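# Copy the cart's three-parcel stack onto the desk

## Task

Move the three parcels stacked on the cart to the desk and stack them there in the same bottom-to-top order as on the cart. Then open the grippers and back away. The robot must finish upright and not leaning. The new stack must stand by itself, without the robot holding any part of it.

## Robot and tools

ROBOT. A Rainbow Robotics RB-Y1. It has a wheeled base with two drive wheels and two rear casters. The base is 0.66 m long and 0.58 m wide, and its front edge sits 0.10 m ahead of the drive axle. Above it is a torso whose lower part (the leg) folds at ankle, knee and hip. It has two seven-joint arms with parallel grippers and a pan/tilt head. Cameras: head_camera, left_wrist_camera, right_wrist_camera. Loose objects may occasionally get nudged by something outside the robot.

FRAMES. Base frame: origin on the floor halfway between the drive wheels, x forward, y left, z up. The result reports chest, left_hand and right_hand in this frame. chest is a spine point 0.08 m under the shoulders; its x axis is the facing direction and its z axis runs up the spine. Each hand point is the midpoint between the finger pads; the fingers extend along its -z and close along its x. Printed hand positions can be wrong, more so at long reach. The odometry frame is the base frame at the scene's start. base_odometry counts wheel rotation only, so wheel slip shows up as travel. Its heading is positive to the left, within -3.142 to 3.142.

execute_actions. Arguments: "actions" is a list holding one action or nothing; an empty list only reports state and images. "cameras" is optional: a list drawn from head_camera, left_wrist_camera, right_wrist_camera, all. Omitted, null or ["all"] gives every camera; [] gives none. An action may hold "base", "joints", or both, plus optional "speeds" and "min_time_s", and all its motions start together.
- base: exactly one key. translate_m is a relative drive along the current heading in metres, positive forward, -3 to 3. rotate_rad is a relative turn in place in radians, positive counter-clockwise seen from above, -3.2 to 3.2. The base cannot move sideways.
- joints: a single flat object for the whole robot (torso, both arms, head), mapping joint names to absolute targets. Angles are in radians and grippers in metres of opening. Any subset may be given. A joint left out may still be driving toward an earlier target.
- speeds: caps for this action only. translate_m runs 0.05 to 0.4 m/s; rotate_rad runs 0.1 to 1.509 rad/s, with 0.5 rad/s² ramps. The maximum is the default. A drive or turn needing more than 8.667 s is refused.
- min_time_s: 0.1 to 8 s, a lower bound on how long each arm and head motion in the action takes.
One action lasts at most 15 s. Unknown keys or out-of-range numbers reject the whole call and nothing moves.

JOINT RANGES (done tolerance ±0.02, grippers ±0.004):
- torso_squat_rad 0 to 1.2: higher lowers the chest, which stays level.
- torso_shift_rad -0.3 to 0.6: positive pushes the hips forward.
- torso_pitch_rad -0.2 to 1.4: positive bows forward.
- torso_yaw_rad -1.5 to 1.5: positive turns left.
- Torso combinations must also hold: squat+shift<=1.52; squat-shift+pitch<=1.57; shift+0.5 pitch-0.4 squat<=0.7; shift+0.3 pitch-0.5 squat<=0.39. Breaking one leaves the commanded torso joints part-way, reported as off_target.
- shoulder_pitch ±2.356: 0 hangs down, negative raises the arm forward and inward.
- left_shoulder_roll 0 to 3.141 and right_shoulder_roll -3.141 to 0: away from zero lifts the arm sideways outward.
- shoulder_yaw ±2.094: positive swings a bent forearm leftward, on both arms.
- elbow -2.617 to 0.01: 0 is straight, negative bends.
- forearm_roll ±3.141 and hand_roll ±2.705: positive is counter-clockwise from above on a hanging arm, on both arms.
- wrist_pitch -1.57 to 1.919: negative tips the hand forward.
- gripper_m 0 to 0.1.
- head_pan_rad ±0.523: positive left. head_tilt_rad -0.35 to 1.57: positive looks down.
- Top speeds: arm joints 1 rad/s (the three wrist joints 1.5), head 1.5, squat and pitch 0.3, shift 0.15, torso yaw 0.6, grippers 0.1 m/s.

wait: seconds 0 to 10. It sends no new command and returns the same report as an empty action. zoom_image: camera plus region [x0, y0, x1, y1] in pixels from the top-left corner, at most 504 by 504, on that camera's latest full image. finished_scene: scene number; it closes the scene once the last command has been held, cannot be reversed, and reports success.

RESULTS. A "pictures" line names the images in order. joint_positions, poses, odometry and per-arm motor temperatures are reported. base_status and joint_status tell how each motion ended:
- done; off_target (came to rest short, may still be pushing).
- limit_stop_at_<name>; contact_stop (hit something resisting hard, or load too heavy); time_out.
- stopped_with_arm: the torso halted because an arm had a contact_stop.
- limit_stop_at_own_body: a guard stopped an arm or torso before it touched the robot's own body.
- not_followed, after a "joint command not followed" line with a cause: an arm self-collision or arm-to-arm check withheld targets, and they may be retried later.
- limit_stop_at_motor_heat.
After contact_stop, time_out or stopped_with_arm, that whole group (torso, left arm or right arm) drops its targets and holds. on_its_own covers what was not commanded; "held at" is a held target, not the measured position. If a stop in one call is reported, later motion calls in the same reply are skipped.

RECOVERY. Back a stopped arm off first in its own action, then the torso. If both hands share one object and the torso contact-stops immediately with nothing in the way, command every arm joint of both arms to its reported position, then repeat the torso command.

HAZARDS.
- To grip, command an opening at least 0.005 m under the object's width; off_target is then expected.
- Each arm carries 3 kg at most. Heavy loads far forward can tip the robot with no stop.
- The base keeps driving into furniture, with wheels spinning and pushing. The bent leg can reach past the base front. A leg pressed on furniture can shove the robot backward unseen by odometry.
- Never let the arms, grippers or fingers collide or press on each other; hand-to-hand is not checked.
- Contact torque at a joint's limit freezes the robot for 10 s. Limits in N m: shoulder joints 63, elbow 32.4, forearm_roll, wrist_pitch and hand_roll 22.5. Held weight counts.
- Motors heat while loaded, even while idle: a warning at 65 °C, brakes at 80 °C. Resend targets afterward.
- The robot holds its last command while a reply is being composed.
- Avoid drops, slips, slams, hard hits and hard shoves.

Each tool is called after "Call:" as name(argument=value, ...) on one line, values as JSON.

## Session

Call:
execute_actions(actions=[])

Scene clock: 0.00 s.
Motor temperatures (°C, as the motors report them): left_arm=[30 30 29 27 31 34 38] | right_arm=[33 31 27 27 37 31 32]
base_odometry: x=+0.000 y=+0.000 heading=+0.000 (m, m, rad; odometry frame)
base_status: not commanded
joint_positions: torso_squat_rad=+0.350 torso_shift_rad=+0.001 torso_pitch_rad=+0.001 torso_yaw_rad=+0.000 left_shoulder_pitch_rad=+0.020 left_shoulder_roll_rad=+0.031 left_shoulder_yaw_rad=+0.040 left_elbow_rad=-0.228 left_forearm_roll_rad=+0.005 left_wrist_pitch_rad=-0.026 left_hand_roll_rad=-0.046 left_gripper_m=+0.099 right_shoulder_pitch_rad=+0.012 right_shoulder_roll_rad=-0.043 right_shoulder_yaw_rad=-0.007 right_elbow_rad=-0.240 right_forearm_roll_rad=+0.032 right_wrist_pitch_rad=+0.016 right_hand_roll_rad=+0.013 right_gripper_m=+0.099 head_pan_rad=+0.001 head_tilt_rad=+0.400
joint_status: not commanded
chest: x=-0.2272 y=-0.0008 z=+1.2476 quat_wxyz=(+1.000, +0.000, +0.000, +0.000) (m; base frame)
left_hand: x=-0.1254 y=+0.2484 z=+0.5707 quat_wxyz=(+0.993, +0.021, -0.117, +0.001) (m; base frame)
right_hand: x=-0.1235 y=-0.2540 z=+0.5700 quat_wxyz=(+0.994, -0.024, -0.105, +0.019) (m; base frame)
pictures: head_camera, left_wrist_camera, right_wrist_camera
Images, in order (width x height): head_camera 896x504, left_wrist_camera 644x364, right_wrist_camera 644x364.

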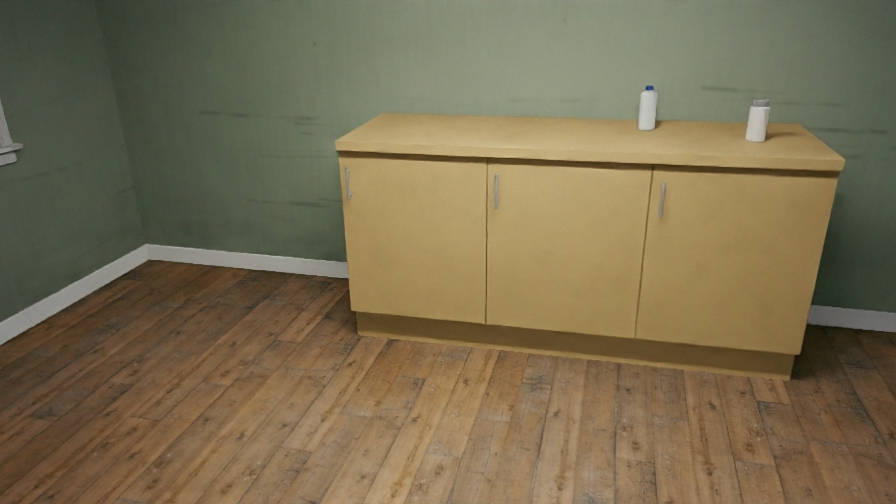

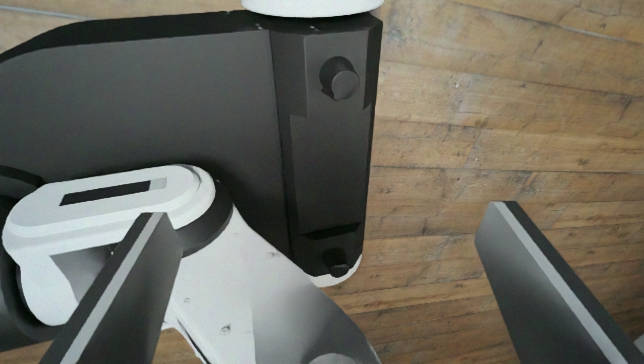

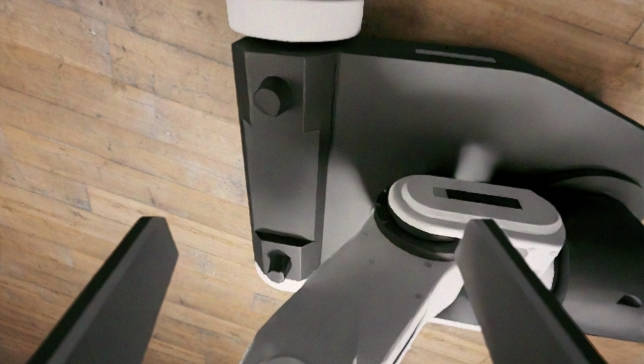

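Call:
execute_actions(actions=[{"base":{"rotate_rad":-1.2}}], cameras=["head_camera"])

Scene clock: 5.83 s.
Motor temperatures (°C, as the motors report them): left_arm=[30 30 29 27 31 34 38] | right_arm=[33 31 27 27 37 31 32]
base_odometry: x=+0.000 y=+0.000 heading=-1.199 (m, m, rad; odometry frame)
base_status: done
joint_positions: torso_squat_rad=+0.350 torso_shift_rad=+0.001 torso_pitch_rad=+0.001 torso_yaw_rad=+0.000 left_shoulder_pitch_rad=+0.020 left_shoulder_roll_rad=+0.031 left_shoulder_yaw_rad=+0.040 left_elbow_rad=-0.228 left_forearm_roll_rad=+0.005 left_wrist_pitch_rad=-0.026 left_hand_roll_rad=-0.046 left_gripper_m=+0.099 right_shoulder_pitch_rad=+0.012 right_shoulder_roll_rad=-0.043 right_shoulder_yaw_rad=-0.007 right_elbow_rad=-0.240 right_forearm_roll_rad=+0.032 right_wrist_pitch_rad=+0.016 right_hand_roll_rad=+0.013 right_gripper_m=+0.099 head_pan_rad=+0.001 head_tilt_rad=+0.400
joint_status: not commanded
chest: x=-0.2272 y=-0.0008 z=+1.2476 quat_wxyz=(+1.000, +0.000, +0.000, +0.000) (m; base frame)
left_hand: x=-0.1254 y=+0.2485 z=+0.5707 quat_wxyz=(+0.993, +0.021, -0.117, +0.001) (m; base frame)
right_hand: x=-0.1235 y=-0.2540 z=+0.5700 quat_wxyz=(+0.994, -0.024, -0.105, +0.019) (m; base frame)
pictures: head_camera
Images, in order (width x height): head_camera 896x504.

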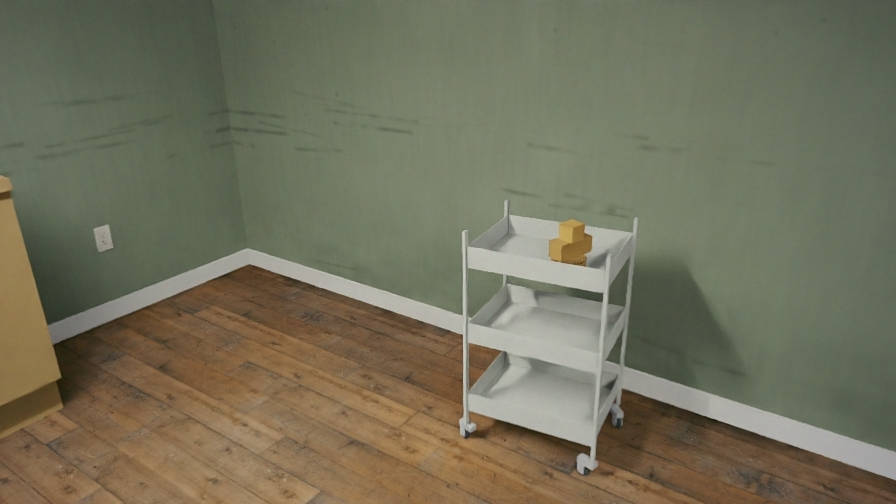

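Call:
execute_actions(actions=[{"base":{"rotate_rad":-1.2}}], cameras=["head_camera"])

Scene clock: 10.33 s.
Motor temperatures (°C, as the motors report them): left_arm=[30 30 29 27 31 34 38] | right_arm=[33 31 27 27 37 31 32]
base_odometry: x=+0.000 y=+0.000 heading=-2.399 (m, m, rad; odometry frame)
base_status: done
joint_positions: torso_squat_rad=+0.350 torso_shift_rad=+0.001 torso_pitch_rad=+0.001 torso_yaw_rad=+0.000 left_shoulder_pitch_rad=+0.020 left_shoulder_roll_rad=+0.031 left_shoulder_yaw_rad=+0.040 left_elbow_rad=-0.228 left_forearm_roll_rad=+0.005 left_wrist_pitch_rad=-0.026 left_hand_roll_rad=-0.046 left_gripper_m=+0.099 right_shoulder_pitch_rad=+0.012 right_shoulder_roll_rad=-0.043 right_shoulder_yaw_rad=-0.007 right_elbow_rad=-0.240 right_forearm_roll_rad=+0.032 right_wrist_pitch_rad=+0.016 right_hand_roll_rad=+0.013 right_gripper_m=+0.099 head_pan_rad=+0.001 head_tilt_rad=+0.400
joint_status: not commanded
chest: x=-0.2272 y=-0.0008 z=+1.2476 quat_wxyz=(+1.000, +0.000, +0.000, +0.000) (m; base frame)
left_hand: x=-0.1254 y=+0.2485 z=+0.5707 quat_wxyz=(+0.993, +0.021, -0.117, +0.001) (m; base frame)
right_hand: x=-0.1235 y=-0.2540 z=+0.5700 quat_wxyz=(+0.994, -0.024, -0.105, +0.019) (m; base frame)
pictures: head_camera
Images, in order (width x height): head_camera 896x504.

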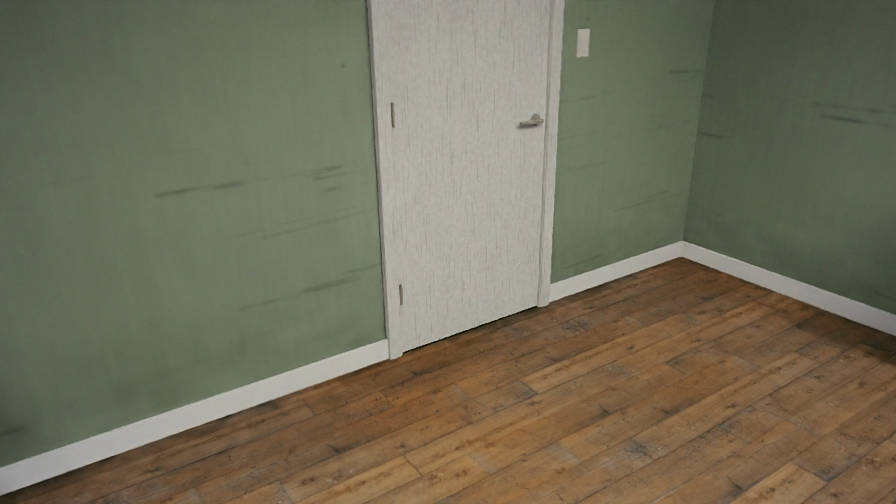

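Call:
execute_actions(actions=[{"base":{"rotate_rad":-1.3}}], cameras=["head_camera"])

Scene clock: 14.80 s.
Motor temperatures (°C, as the motors report them): left_arm=[30 30 29 27 31 34 38] | right_arm=[33 31 27 27 37 31 32]
base_odometry: x=+0.000 y=+0.000 heading=+2.585 (m, m, rad; odometry frame)
base_status: done
joint_positions: torso_squat_rad=+0.350 torso_shift_rad=+0.001 torso_pitch_rad=+0.001 torso_yaw_rad=+0.000 left_shoulder_pitch_rad=+0.020 left_shoulder_roll_rad=+0.031 left_shoulder_yaw_rad=+0.040 left_elbow_rad=-0.228 left_forearm_roll_rad=+0.005 left_wrist_pitch_rad=-0.026 left_hand_roll_rad=-0.046 left_gripper_m=+0.099 right_shoulder_pitch_rad=+0.012 right_shoulder_roll_rad=-0.043 right_shoulder_yaw_rad=-0.007 right_elbow_rad=-0.240 right_forearm_roll_rad=+0.032 right_wrist_pitch_rad=+0.016 right_hand_roll_rad=+0.013 right_gripper_m=+0.099 head_pan_rad=+0.001 head_tilt_rad=+0.400
joint_status: not commanded
chest: x=-0.2273 y=-0.0008 z=+1.2476 quat_wxyz=(+1.000, +0.000, +0.000, +0.000) (m; base frame)
left_hand: x=-0.1254 y=+0.2485 z=+0.5707 quat_wxyz=(+0.993, +0.021, -0.117, +0.001) (m; base frame)
right_hand: x=-0.1235 y=-0.2540 z=+0.5700 quat_wxyz=(+0.994, -0.024, -0.105, +0.019) (m; base frame)
pictures: head_camera
Images, in order (width x height): head_camera 896x504.

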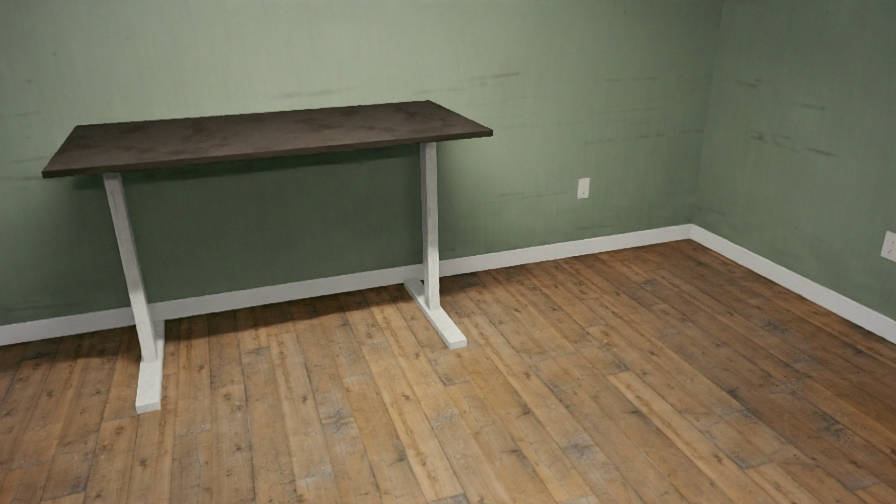

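Call:
execute_actions(actions=[{"base":{"rotate_rad":2.28},"joints":{"head_tilt_rad":0.6}}], cameras=["head_camera"])

Scene clock: 20.90 s.
Motor temperatures (°C, as the motors report them): left_arm=[30 30 29 27 31 34 38] | right_arm=[33 31 27 27 37 31 32]
base_odometry: x=+0.000 y=+0.000 heading=-1.419 (m, m, rad; odometry frame)
base_status: done
joint_positions: torso_squat_rad=+0.350 torso_shift_rad=+0.001 torso_pitch_rad=+0.001 torso_yaw_rad=+0.000 left_shoulder_pitch_rad=+0.020 left_shoulder_roll_rad=+0.031 left_shoulder_yaw_rad=+0.040 left_elbow_rad=-0.228 left_forearm_roll_rad=+0.005 left_wrist_pitch_rad=-0.026 left_hand_roll_rad=-0.046 left_gripper_m=+0.099 right_shoulder_pitch_rad=+0.012 right_shoulder_roll_rad=-0.043 right_shoulder_yaw_rad=-0.007 right_elbow_rad=-0.240 right_forearm_roll_rad=+0.032 right_wrist_pitch_rad=+0.016 right_hand_roll_rad=+0.013 right_gripper_m=+0.099 head_pan_rad=+0.001 head_tilt_rad=+0.600
joint_status: all done
chest: x=-0.2273 y=-0.0008 z=+1.2476 quat_wxyz=(+1.000, +0.000, +0.000, +0.000) (m; base frame)
left_hand: x=-0.1254 y=+0.2485 z=+0.5707 quat_wxyz=(+0.993, +0.021, -0.117, +0.001) (m; base frame)
right_hand: x=-0.1235 y=-0.2541 z=+0.5700 quat_wxyz=(+0.994, -0.024, -0.105, +0.019) (m; base frame)
pictures: head_camera
Images, in order (width x height): head_camera 896x504.

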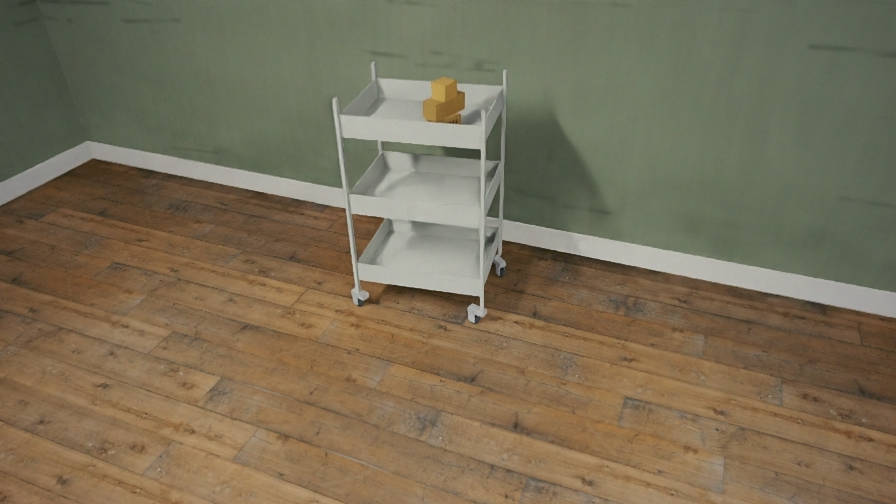

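Call:
execute_actions(actions=[{"base":{"translate_m":0.9},"joints":{"head_tilt_rad":0.8}}], cameras=["head_camera"])

Scene clock: 25.90 s.
Motor temperatures (°C, as the motors report them): left_arm=[30 30 29 27 31 34 38] | right_arm=[33 31 27 27 37 31 32]
base_odometry: x=+0.137 y=-0.889 heading=-1.418 (m, m, rad; odometry frame)
base_status: done
joint_positions: torso_squat_rad=+0.350 torso_shift_rad=+0.001 torso_pitch_rad=+0.001 torso_yaw_rad=+0.000 left_shoulder_pitch_rad=+0.020 left_shoulder_roll_rad=+0.031 left_shoulder_yaw_rad=+0.040 left_elbow_rad=-0.228 left_forearm_roll_rad=+0.005 left_wrist_pitch_rad=-0.026 left_hand_roll_rad=-0.046 left_gripper_m=+0.099 right_shoulder_pitch_rad=+0.012 right_shoulder_roll_rad=-0.043 right_shoulder_yaw_rad=-0.007 right_elbow_rad=-0.240 right_forearm_roll_rad=+0.032 right_wrist_pitch_rad=+0.016 right_hand_roll_rad=+0.013 right_gripper_m=+0.099 head_pan_rad=+0.001 head_tilt_rad=+0.800
joint_status: all done
chest: x=-0.2272 y=-0.0008 z=+1.2476 quat_wxyz=(+1.000, +0.000, +0.000, +0.000) (m; base frame)
left_hand: x=-0.1253 y=+0.2485 z=+0.5707 quat_wxyz=(+0.993, +0.021, -0.117, +0.001) (m; base frame)
right_hand: x=-0.1234 y=-0.2540 z=+0.5700 quat_wxyz=(+0.994, -0.024, -0.105, +0.019) (m; base frame)
pictures: head_camera
Images, in order (width x height): head_camera 896x504.

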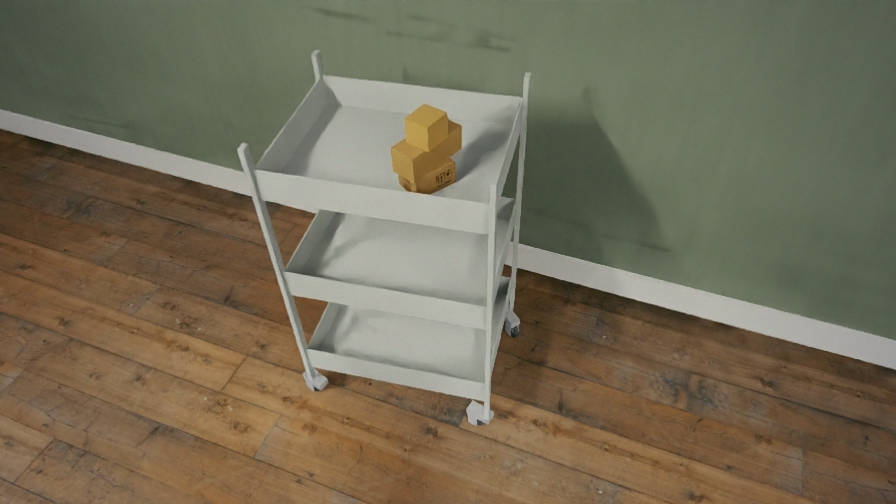

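Call:
zoom_image(camera="head_camera", region=[330, 60, 530, 220])

Region (330, 60, 530, 220) of head_camera's 896x504 image, scaled by 2.520, with more detail than that image has; it fills the top 403 rows of this view, and the rest is white.

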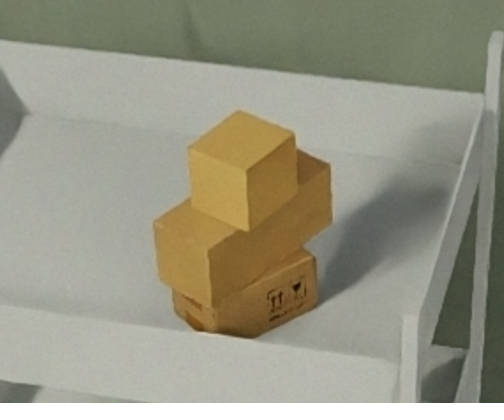

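Call:
execute_actions(actions=[{"base":{"translate_m":0.3},"joints":{"torso_pitch_rad":0.5,"torso_yaw_rad":0.3,"right_shoulder_pitch_rad":-1.4,"right_elbow_rad":-0.6,"right_wrist_pitch_rad":1.5,"head_tilt_rad":0.7,"head_pan_rad":-0.3}}])

Scene clock: 32.33 s.
Motor temperatures (°C, as the motors report them): left_arm=[30 30 29 27 31 34 38] | right_arm=[34 31 27 27 37 31 32]
base_odometry: x=+0.182 y=-1.186 heading=-1.418 (m, m, rad; odometry frame)
base_status: done
joint_positions: torso_squat_rad=+0.350 torso_shift_rad=+0.001 torso_pitch_rad=+0.500 torso_yaw_rad=+0.300 left_shoulder_pitch_rad=+0.020 left_shoulder_roll_rad=+0.031 left_shoulder_yaw_rad=+0.040 left_elbow_rad=-0.228 left_forearm_roll_rad=+0.005 left_wrist_pitch_rad=-0.026 left_hand_roll_rad=-0.046 left_gripper_m=+0.099 right_shoulder_pitch_rad=-1.400 right_shoulder_roll_rad=-0.043 right_shoulder_yaw_rad=-0.007 right_elbow_rad=-0.600 right_forearm_roll_rad=+0.032 right_wrist_pitch_rad=+1.500 right_hand_roll_rad=+0.013 right_gripper_m=+0.099 head_pan_rad=-0.300 head_tilt_rad=+0.700
joint_status: all done
chest: x=-0.0791 y=-0.0008 z=+1.2097 quat_wxyz=(+0.958, +0.037, +0.245, +0.145) (m; base frame)
left_hand: x=-0.3821 y=+0.2676 z=+0.6040 quat_wxyz=(+0.979, +0.074, +0.133, +0.135) (m; base frame)
right_hand: x=+0.3985 y=+0.0934 z=+0.8216 quat_wxyz=(+0.943, -0.002, -0.001, +0.333) (m; base frame)
pictures: head_camera, left_wrist_camera, right_wrist_camera
Images, in order (width x height): head_camera 896x504, left_wrist_camera 644x364, right_wrist_camera 644x364.

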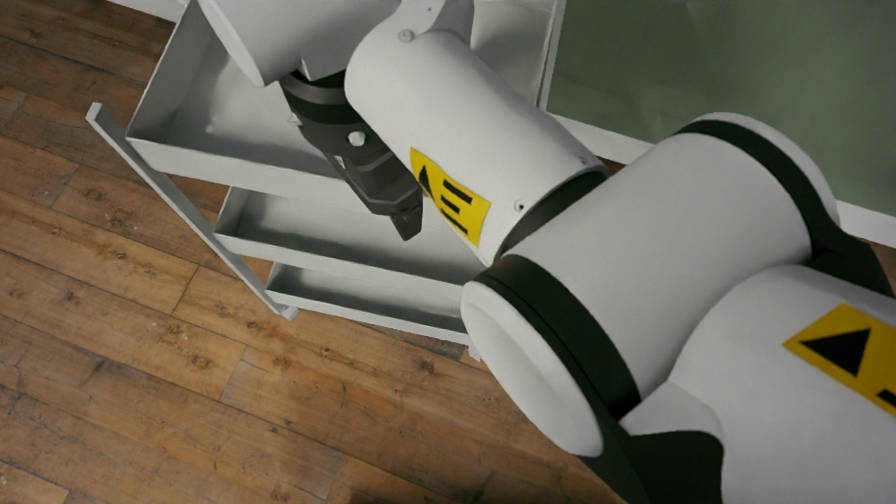

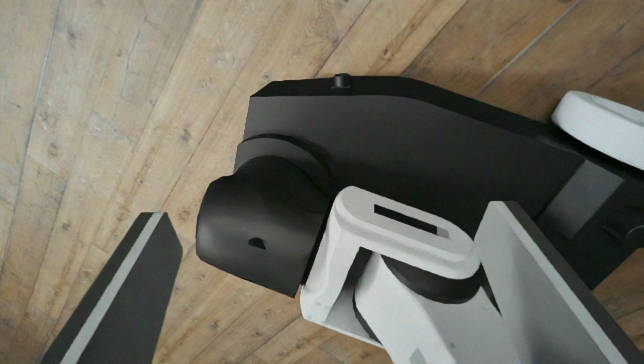

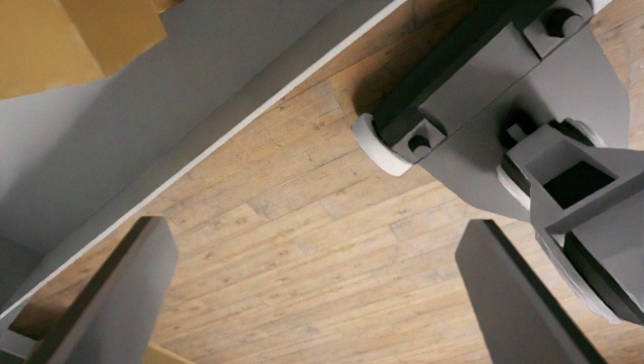

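Call:
execute_actions(actions=[{"joints":{"torso_yaw_rad":0.1,"right_shoulder_pitch_rad":-1.9,"right_elbow_rad":-0.5,"right_wrist_pitch_rad":1.9,"head_pan_rad":-0.1}}])

Scene clock: 35.30 s.
Motor temperatures (°C, as the motors report them): left_arm=[30 30 29 27 31 34 38] | right_arm=[34 31 27 27 37 31 32]
base_odometry: x=+0.182 y=-1.186 heading=-1.418 (m, m, rad; odometry frame)
base_status: not commanded
joint_positions: torso_squat_rad=+0.350 torso_shift_rad=+0.001 torso_pitch_rad=+0.500 torso_yaw_rad=+0.100 left_shoulder_pitch_rad=+0.020 left_shoulder_roll_rad=+0.031 left_shoulder_yaw_rad=+0.040 left_elbow_rad=-0.228 left_forearm_roll_rad=+0.005 left_wrist_pitch_rad=-0.026 left_hand_roll_rad=-0.046 left_gripper_m=+0.099 right_shoulder_pitch_rad=-1.900 right_shoulder_roll_rad=-0.043 right_shoulder_yaw_rad=-0.007 right_elbow_rad=-0.500 right_forearm_roll_rad=+0.032 right_wrist_pitch_rad=+1.900 right_hand_roll_rad=+0.013 right_gripper_m=+0.099 head_pan_rad=-0.100 head_tilt_rad=+0.700
joint_status: all done
chest: x=-0.0791 y=-0.0008 z=+1.2097 quat_wxyz=(+0.968, +0.013, +0.247, +0.049) (m; base frame)
left_hand: x=-0.3358 y=+0.2574 z=+0.5787 quat_wxyz=(+0.990, +0.039, +0.132, +0.042) (m; base frame)
right_hand: x=+0.4380 y=+0.0106 z=+1.0376 quat_wxyz=(+0.955, -0.114, +0.011, +0.274) (m; base frame)
pictures: head_camera, left_wrist_camera, right_wrist_camera
Images, in order (width x height): head_camera 896x504, left_wrist_camera 644x364, right_wrist_camera 644x364.

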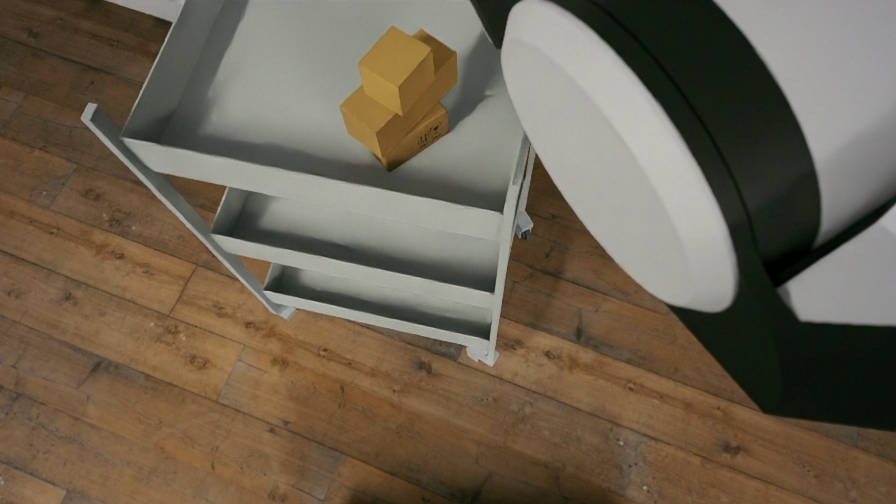

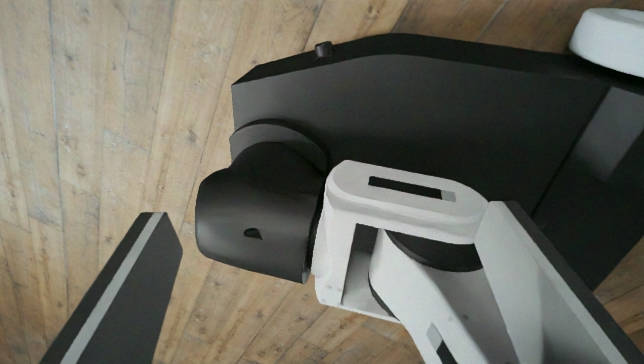

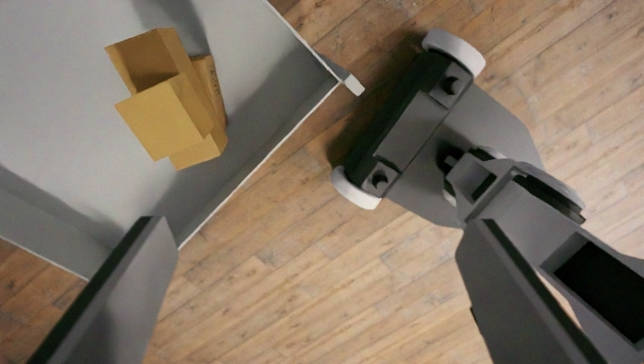

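Call:
execute_actions(actions=[{"base":{"translate_m":0.12}}], cameras=["head_camera","right_wrist_camera"])

Scene clock: 38.73 s.
Motor temperatures (°C, as the motors report them): left_arm=[30 30 29 27 31 34 38] | right_arm=[34 31 27 27 37 31 32]
base_odometry: x=+0.201 y=-1.304 heading=-1.418 (m, m, rad; odometry frame)
base_status: done
joint_positions: torso_squat_rad=+0.350 torso_shift_rad=+0.001 torso_pitch_rad=+0.500 torso_yaw_rad=+0.100 left_shoulder_pitch_rad=+0.020 left_shoulder_roll_rad=+0.031 left_shoulder_yaw_rad=+0.040 left_elbow_rad=-0.228 left_forearm_roll_rad=+0.005 left_wrist_pitch_rad=-0.026 left_hand_roll_rad=-0.046 left_gripper_m=+0.099 right_shoulder_pitch_rad=-1.900 right_shoulder_roll_rad=-0.043 right_shoulder_yaw_rad=-0.007 right_elbow_rad=-0.500 right_forearm_roll_rad=+0.032 right_wrist_pitch_rad=+1.900 right_hand_roll_rad=+0.013 right_gripper_m=+0.099 head_pan_rad=-0.100 head_tilt_rad=+0.700
joint_status: not commanded
chest: x=-0.0791 y=-0.0008 z=+1.2097 quat_wxyz=(+0.968, +0.013, +0.247, +0.049) (m; base frame)
left_hand: x=-0.3359 y=+0.2574 z=+0.5787 quat_wxyz=(+0.990, +0.039, +0.132, +0.042) (m; base frame)
right_hand: x=+0.4380 y=+0.0106 z=+1.0374 quat_wxyz=(+0.955, -0.114, +0.011, +0.274) (m; base frame)
pictures: head_camera, right_wrist_camera
Images, in order (width x height): head_camera 896x504, right_wrist_camera 644x364.

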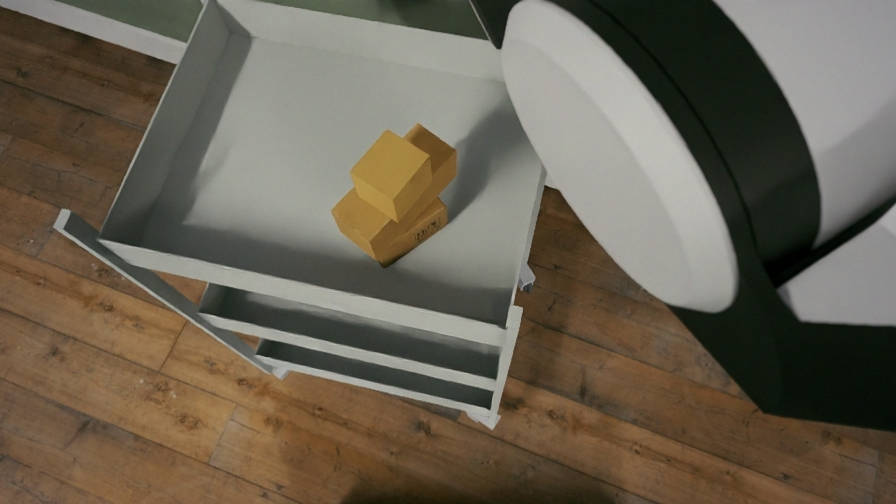

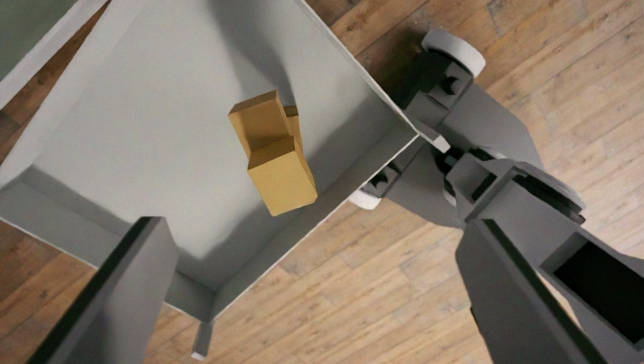

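Call:
execute_actions(actions=[{"joints":{"torso_yaw_rad":-0.1,"head_pan_rad":0.1}}], cameras=["head_camera","right_wrist_camera"])

Scene clock: 43.57 s.
Motor temperatures (°C, as the motors report them): left_arm=[30 30 29 27 31 34 38] | right_arm=[34 31 27 27 37 31 32]
base_odometry: x=+0.201 y=-1.304 heading=-1.418 (m, m, rad; odometry frame)
base_status: not commanded
joint_positions: torso_squat_rad=+0.350 torso_shift_rad=+0.001 torso_pitch_rad=+0.500 torso_yaw_rad=-0.100 left_shoulder_pitch_rad=+0.020 left_shoulder_roll_rad=+0.031 left_shoulder_yaw_rad=+0.040 left_elbow_rad=-0.228 left_forearm_roll_rad=+0.005 left_wrist_pitch_rad=-0.026 left_hand_roll_rad=-0.046 left_gripper_m=+0.099 right_shoulder_pitch_rad=-1.900 right_shoulder_roll_rad=-0.043 right_shoulder_yaw_rad=-0.007 right_elbow_rad=-0.500 right_forearm_roll_rad=+0.032 right_wrist_pitch_rad=+1.900 right_hand_roll_rad=+0.013 right_gripper_m=+0.099 head_pan_rad=+0.100 head_tilt_rad=+0.700
joint_status: all done
chest: x=-0.0791 y=-0.0008 z=+1.2097 quat_wxyz=(+0.968, -0.012, +0.247, -0.048) (m; base frame)
left_hand: x=-0.2923 y=+0.2369 z=+0.5549 quat_wxyz=(+0.990, +0.003, +0.130, -0.051) (m; base frame)
right_hand: x=+0.4305 y=-0.0962 z=+1.0414 quat_wxyz=(+0.969, -0.158, +0.034, +0.188) (m; base frame)
pictures: head_camera, right_wrist_camera
Images, in order (width x height): head_camera 896x504, right_wrist_camera 644x364.

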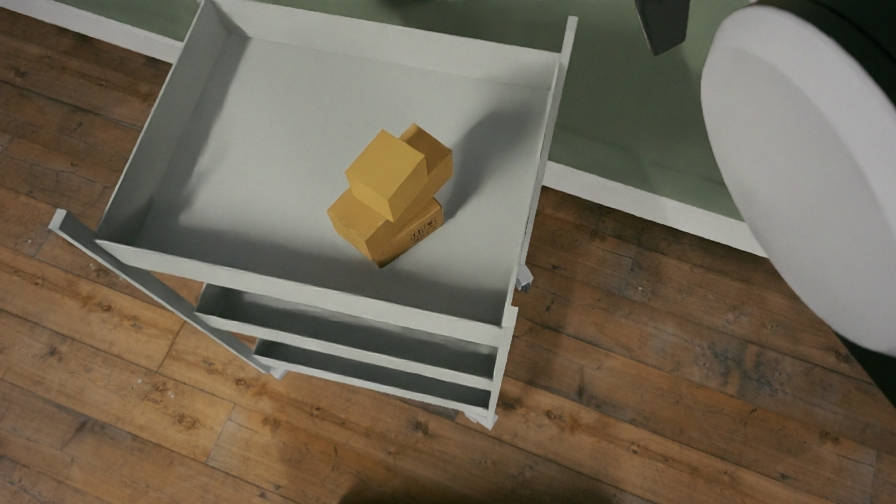

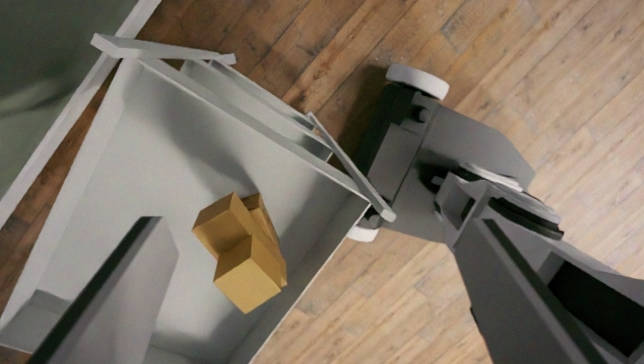

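Call:
execute_actions(actions=[{"joints":{"torso_yaw_rad":0.15,"head_pan_rad":-0.15,"torso_squat_rad":0.55}}], cameras=["head_camera","right_wrist_camera"])

Scene clock: 47.20 s.
Motor temperatures (°C, as the motors report them): left_arm=[30 30 29 28 31 34 38] | right_arm=[34 31 27 27 37 31 32]
base_odometry: x=+0.201 y=-1.304 heading=-1.418 (m, m, rad; odometry frame)
base_status: not commanded
joint_positions: torso_squat_rad=+0.550 torso_shift_rad=+0.001 torso_pitch_rad=+0.500 torso_yaw_rad=+0.150 left_shoulder_pitch_rad=+0.020 left_shoulder_roll_rad=+0.031 left_shoulder_yaw_rad=+0.040 left_elbow_rad=-0.228 left_forearm_roll_rad=+0.005 left_wrist_pitch_rad=-0.026 left_hand_roll_rad=-0.046 left_gripper_m=+0.099 right_shoulder_pitch_rad=-1.900 right_shoulder_roll_rad=-0.043 right_shoulder_yaw_rad=-0.007 right_elbow_rad=-0.500 right_forearm_roll_rad=+0.032 right_wrist_pitch_rad=+1.900 right_hand_roll_rad=+0.013 right_gripper_m=+0.099 head_pan_rad=-0.150 head_tilt_rad=+0.700
joint_status: all done
chest: x=-0.0793 y=-0.0007 z=+1.1489 quat_wxyz=(+0.966, +0.019, +0.247, +0.073) (m; base frame)
left_hand: x=-0.3472 y=+0.2610 z=+0.5241 quat_wxyz=(+0.988, +0.048, +0.133, +0.065) (m; base frame)
right_hand: x=+0.4367 y=+0.0375 z=+0.9773 quat_wxyz=(+0.950, -0.102, +0.005, +0.295) (m; base frame)
pictures: head_camera, right_wrist_camera
Images, in order (width x height): head_camera 896x504, right_wrist_camera 644x364.

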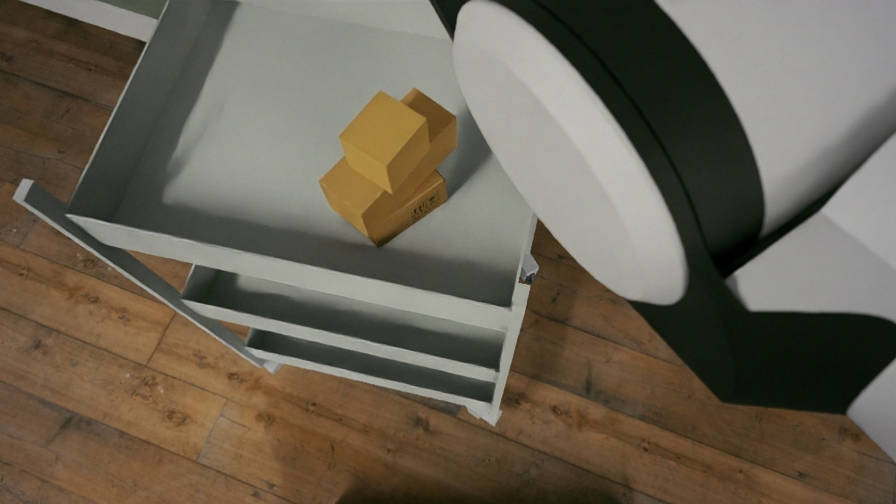

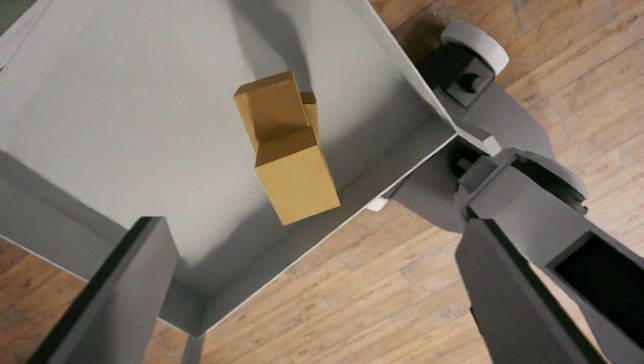

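Call:
execute_actions(actions=[{"base":{"translate_m":0.05},"joints":{"torso_yaw_rad":0.1,"torso_squat_rad":0.7}}], cameras=["head_camera","right_wrist_camera"])

Scene clock: 50.40 s.
Motor temperatures (°C, as the motors report them): left_arm=[30 30 29 28 31 34 38] | right_arm=[34 31 27 27 37 31 32]
base_odometry: x=+0.208 y=-1.354 heading=-1.418 (m, m, rad; odometry frame)
base_status: done
joint_positions: torso_squat_rad=+0.700 torso_shift_rad=+0.001 torso_pitch_rad=+0.500 torso_yaw_rad=+0.100 left_shoulder_pitch_rad=+0.020 left_shoulder_roll_rad=+0.031 left_shoulder_yaw_rad=+0.040 left_elbow_rad=-0.228 left_forearm_roll_rad=+0.005 left_wrist_pitch_rad=-0.026 left_hand_roll_rad=-0.046 left_gripper_m=+0.099 right_shoulder_pitch_rad=-1.900 right_shoulder_roll_rad=-0.043 right_shoulder_yaw_rad=-0.007 right_elbow_rad=-0.500 right_forearm_roll_rad=+0.032 right_wrist_pitch_rad=+1.900 right_hand_roll_rad=+0.013 right_gripper_m=+0.099 head_pan_rad=-0.150 head_tilt_rad=+0.700
joint_status: all done
chest: x=-0.0793 y=-0.0007 z=+1.0875 quat_wxyz=(+0.968, +0.013, +0.247, +0.049) (m; base frame)
left_hand: x=-0.3359 y=+0.2575 z=+0.4565 quat_wxyz=(+0.990, +0.039, +0.132, +0.042) (m; base frame)
right_hand: x=+0.4378 y=+0.0108 z=+0.9153 quat_wxyz=(+0.955, -0.114, +0.011, +0.274) (m; base frame)
pictures: head_camera, right_wrist_camera
Images, in order (width x height): head_camera 896x504, right_wrist_camera 644x364.

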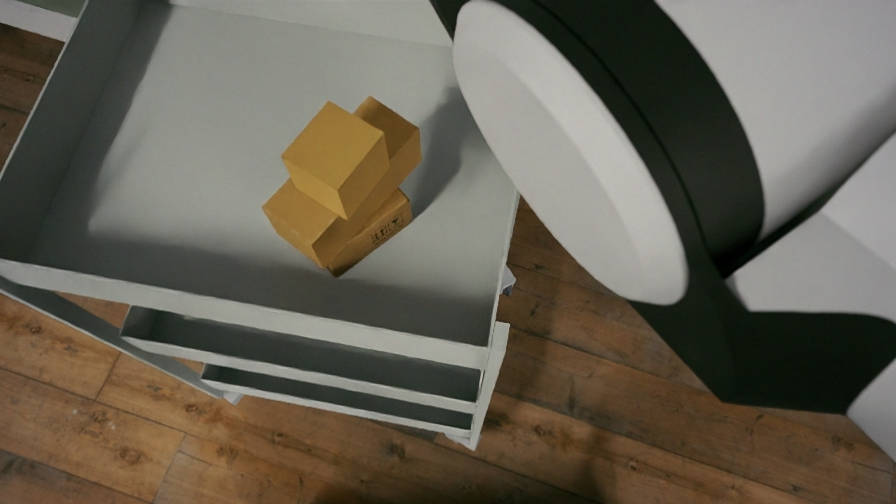

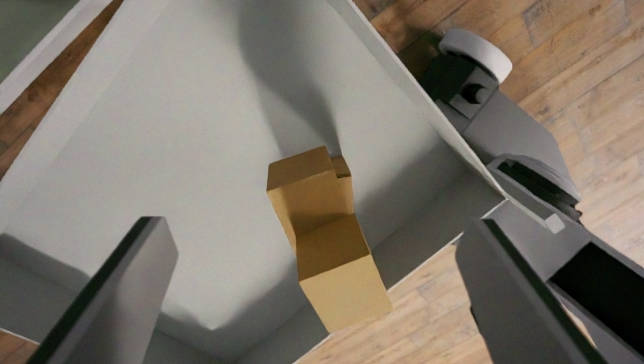

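Call:
execute_actions(actions=[{"joints":{"torso_squat_rad":0.85,"right_hand_roll_rad":0.3}}], cameras=["head_camera","right_wrist_camera"])

Scene clock: 53.30 s.
Motor temperatures (°C, as the motors report them): left_arm=[30 30 29 28 31 34 38] | right_arm=[35 31 27 27 37 31 32]
base_odometry: x=+0.208 y=-1.354 heading=-1.418 (m, m, rad; odometry frame)
base_status: not commanded
joint_positions: torso_squat_rad=+0.850 torso_shift_rad=+0.001 torso_pitch_rad=+0.500 torso_yaw_rad=+0.100 left_shoulder_pitch_rad=+0.020 left_shoulder_roll_rad=+0.031 left_shoulder_yaw_rad=+0.040 left_elbow_rad=-0.228 left_forearm_roll_rad=+0.005 left_wrist_pitch_rad=-0.026 left_hand_roll_rad=-0.046 left_gripper_m=+0.099 right_shoulder_pitch_rad=-1.900 right_shoulder_roll_rad=-0.043 right_shoulder_yaw_rad=-0.007 right_elbow_rad=-0.500 right_forearm_roll_rad=+0.032 right_wrist_pitch_rad=+1.900 right_hand_roll_rad=+0.300 right_gripper_m=+0.099 head_pan_rad=-0.150 head_tilt_rad=+0.700
joint_status: all done
chest: x=-0.0794 y=-0.0006 z=+1.0141 quat_wxyz=(+0.968, +0.013, +0.247, +0.049) (m; base frame)
left_hand: x=-0.3360 y=+0.2576 z=+0.3831 quat_wxyz=(+0.990, +0.039, +0.132, +0.042) (m; base frame)
right_hand: x=+0.4377 y=+0.0108 z=+0.8419 quat_wxyz=(+0.906, -0.111, +0.027, +0.408) (m; base frame)
pictures: head_camera, right_wrist_camera
Images, in order (width x height): head_camera 896x504, right_wrist_camera 644x364.

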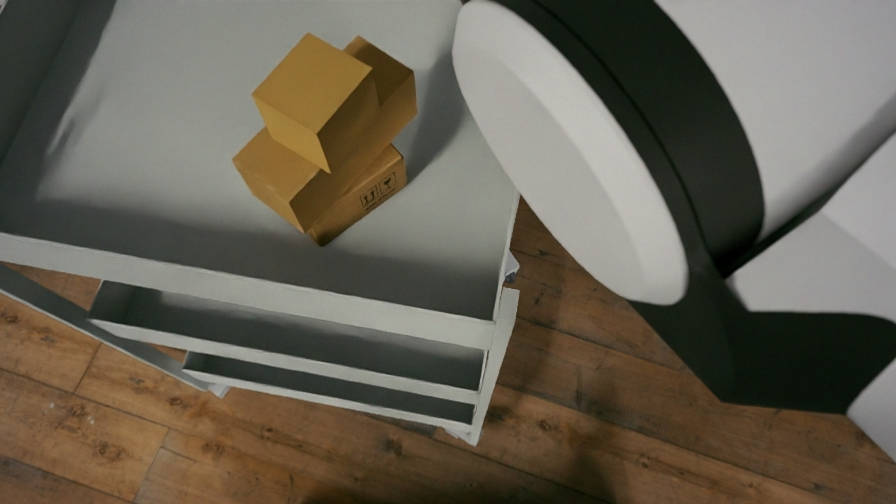

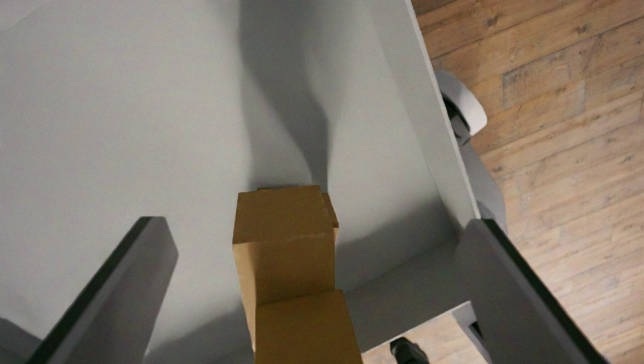

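Call:
execute_actions(actions=[{"base":{"translate_m":0.02},"joints":{"torso_squat_rad":0.98}}], cameras=["head_camera","right_wrist_camera"])

Scene clock: 56.07 s.
Motor temperatures (°C, as the motors report them): left_arm=[30 30 29 28 31 34 38] | right_arm=[35 31 27 27 37 31 32]
base_odometry: x=+0.211 y=-1.374 heading=-1.418 (m, m, rad; odometry frame)
base_status: done
joint_positions: torso_squat_rad=+0.980 torso_shift_rad=+0.001 torso_pitch_rad=+0.500 torso_yaw_rad=+0.100 left_shoulder_pitch_rad=+0.020 left_shoulder_roll_rad=+0.031 left_shoulder_yaw_rad=+0.040 left_elbow_rad=-0.228 left_forearm_roll_rad=+0.005 left_wrist_pitch_rad=-0.026 left_hand_roll_rad=-0.046 left_gripper_m=+0.099 right_shoulder_pitch_rad=-1.900 right_shoulder_roll_rad=-0.043 right_shoulder_yaw_rad=-0.007 right_elbow_rad=-0.500 right_forearm_roll_rad=+0.032 right_wrist_pitch_rad=+1.900 right_hand_roll_rad=+0.300 right_gripper_m=+0.099 head_pan_rad=-0.150 head_tilt_rad=+0.700
joint_status: all done
chest: x=-0.0794 y=-0.0006 z=+0.9420 quat_wxyz=(+0.968, +0.013, +0.247, +0.049) (m; base frame)
left_hand: x=-0.3361 y=+0.2576 z=+0.3110 quat_wxyz=(+0.990, +0.039, +0.132, +0.042) (m; base frame)
right_hand: x=+0.4376 y=+0.0109 z=+0.7698 quat_wxyz=(+0.906, -0.111, +0.027, +0.408) (m; base frame)
pictures: head_camera, right_wrist_camera
Images, in order (width x height): head_camera 896x504, right_wrist_camera 644x364.

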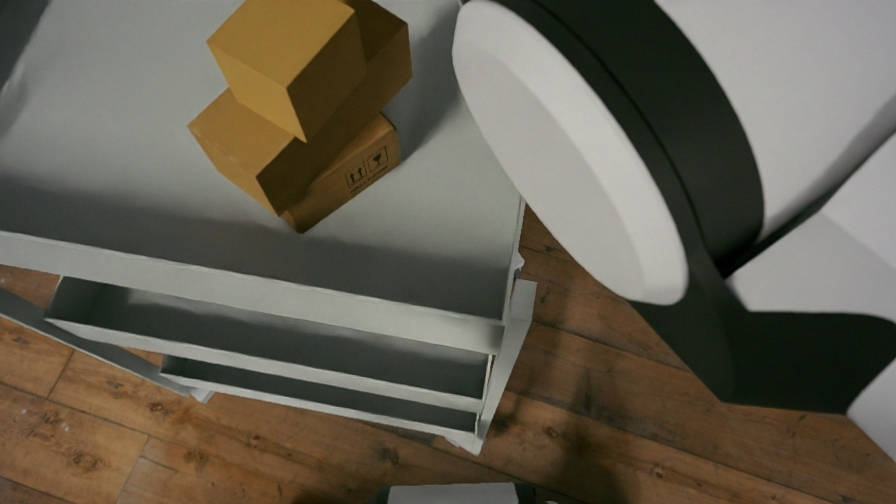

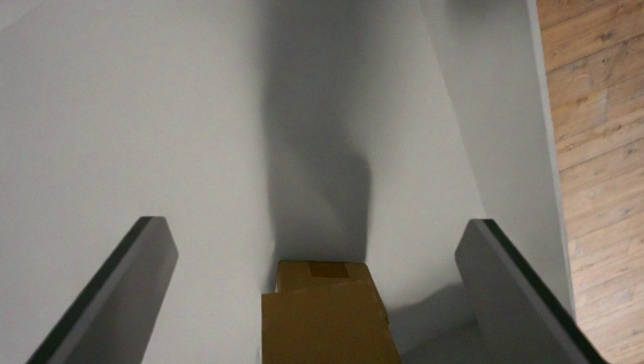

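Call:
execute_actions(actions=[{"joints":{"head_tilt_rad":0.3,"head_pan_rad":0.1}}], cameras=["head_camera"])

Scene clock: 58.00 s.
Motor temperatures (°C, as the motors report them): left_arm=[30 30 29 28 31 34 38] | right_arm=[35 31 27 27 37 31 32]
base_odometry: x=+0.211 y=-1.374 heading=-1.418 (m, m, rad; odometry frame)
base_status: not commanded
joint_positions: torso_squat_rad=+0.980 torso_shift_rad=+0.001 torso_pitch_rad=+0.500 torso_yaw_rad=+0.100 left_shoulder_pitch_rad=+0.020 left_shoulder_roll_rad=+0.031 left_shoulder_yaw_rad=+0.040 left_elbow_rad=-0.228 left_forearm_roll_rad=+0.005 left_wrist_pitch_rad=-0.026 left_hand_roll_rad=-0.046 left_gripper_m=+0.099 right_shoulder_pitch_rad=-1.900 right_shoulder_roll_rad=-0.043 right_shoulder_yaw_rad=-0.007 right_elbow_rad=-0.500 right_forearm_roll_rad=+0.032 right_wrist_pitch_rad=+1.900 right_hand_roll_rad=+0.300 right_gripper_m=+0.099 head_pan_rad=+0.100 head_tilt_rad=+0.300
joint_status: all done
chest: x=-0.0794 y=-0.0006 z=+0.9420 quat_wxyz=(+0.968, +0.013, +0.247, +0.049) (m; base frame)
left_hand: x=-0.3361 y=+0.2576 z=+0.3110 quat_wxyz=(+0.990, +0.039, +0.132, +0.042) (m; base frame)
right_hand: x=+0.4376 y=+0.0109 z=+0.7698 quat_wxyz=(+0.906, -0.111, +0.027, +0.408) (m; base frame)
pictures: head_camera
Images, in order (width x height): head_camera 896x504.

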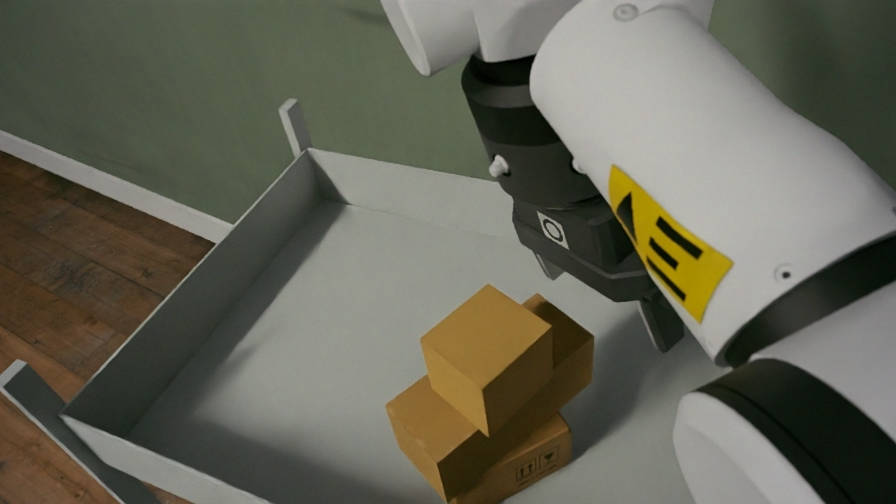

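Call:
execute_actions(actions=[{"base":{"translate_m":-0.03},"joints":{"torso_yaw_rad":0.16,"right_hand_roll_rad":0.24}}], cameras=["head_camera","right_wrist_camera"])

Scene clock: 61.63 s.
Motor temperatures (°C, as the motors report them): left_arm=[30 30 29 28 31 34 38] | right_arm=[35 31 27 27 37 31 32]
base_odometry: x=+0.207 y=-1.344 heading=-1.418 (m, m, rad; odometry frame)
base_status: done
joint_positions: torso_squat_rad=+0.980 torso_shift_rad=+0.001 torso_pitch_rad=+0.500 torso_yaw_rad=+0.160 left_shoulder_pitch_rad=+0.020 left_shoulder_roll_rad=+0.031 left_shoulder_yaw_rad=+0.040 left_elbow_rad=-0.228 left_forearm_roll_rad=+0.005 left_wrist_pitch_rad=-0.026 left_hand_roll_rad=-0.046 left_gripper_m=+0.099 right_shoulder_pitch_rad=-1.900 right_shoulder_roll_rad=-0.043 right_shoulder_yaw_rad=-0.007 right_elbow_rad=-0.500 right_forearm_roll_rad=+0.032 right_wrist_pitch_rad=+1.900 right_hand_roll_rad=+0.240 right_gripper_m=+0.099 head_pan_rad=+0.100 head_tilt_rad=+0.300
joint_status: all done
chest: x=-0.0794 y=-0.0006 z=+0.9420 quat_wxyz=(+0.966, +0.020, +0.247, +0.078) (m; base frame)
left_hand: x=-0.3498 y=+0.2618 z=+0.3185 quat_wxyz=(+0.987, +0.049, +0.133, +0.070) (m; base frame)
right_hand: x=+0.4362 y=+0.0431 z=+0.7706 quat_wxyz=(+0.909, -0.099, +0.015, +0.405) (m; base frame)
pictures: head_camera, right_wrist_camera
Images, in order (width x height): head_camera 896x504, right_wrist_camera 644x364.

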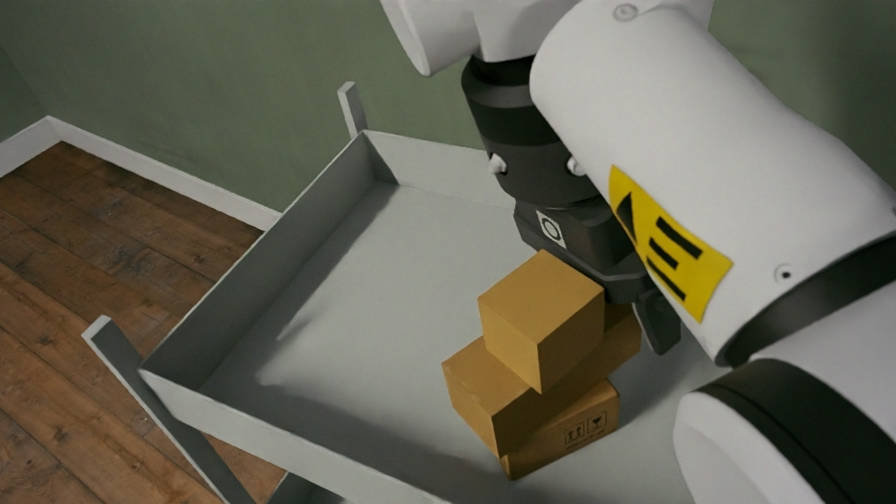

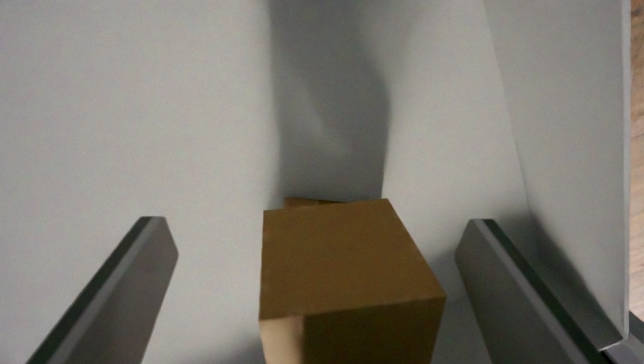

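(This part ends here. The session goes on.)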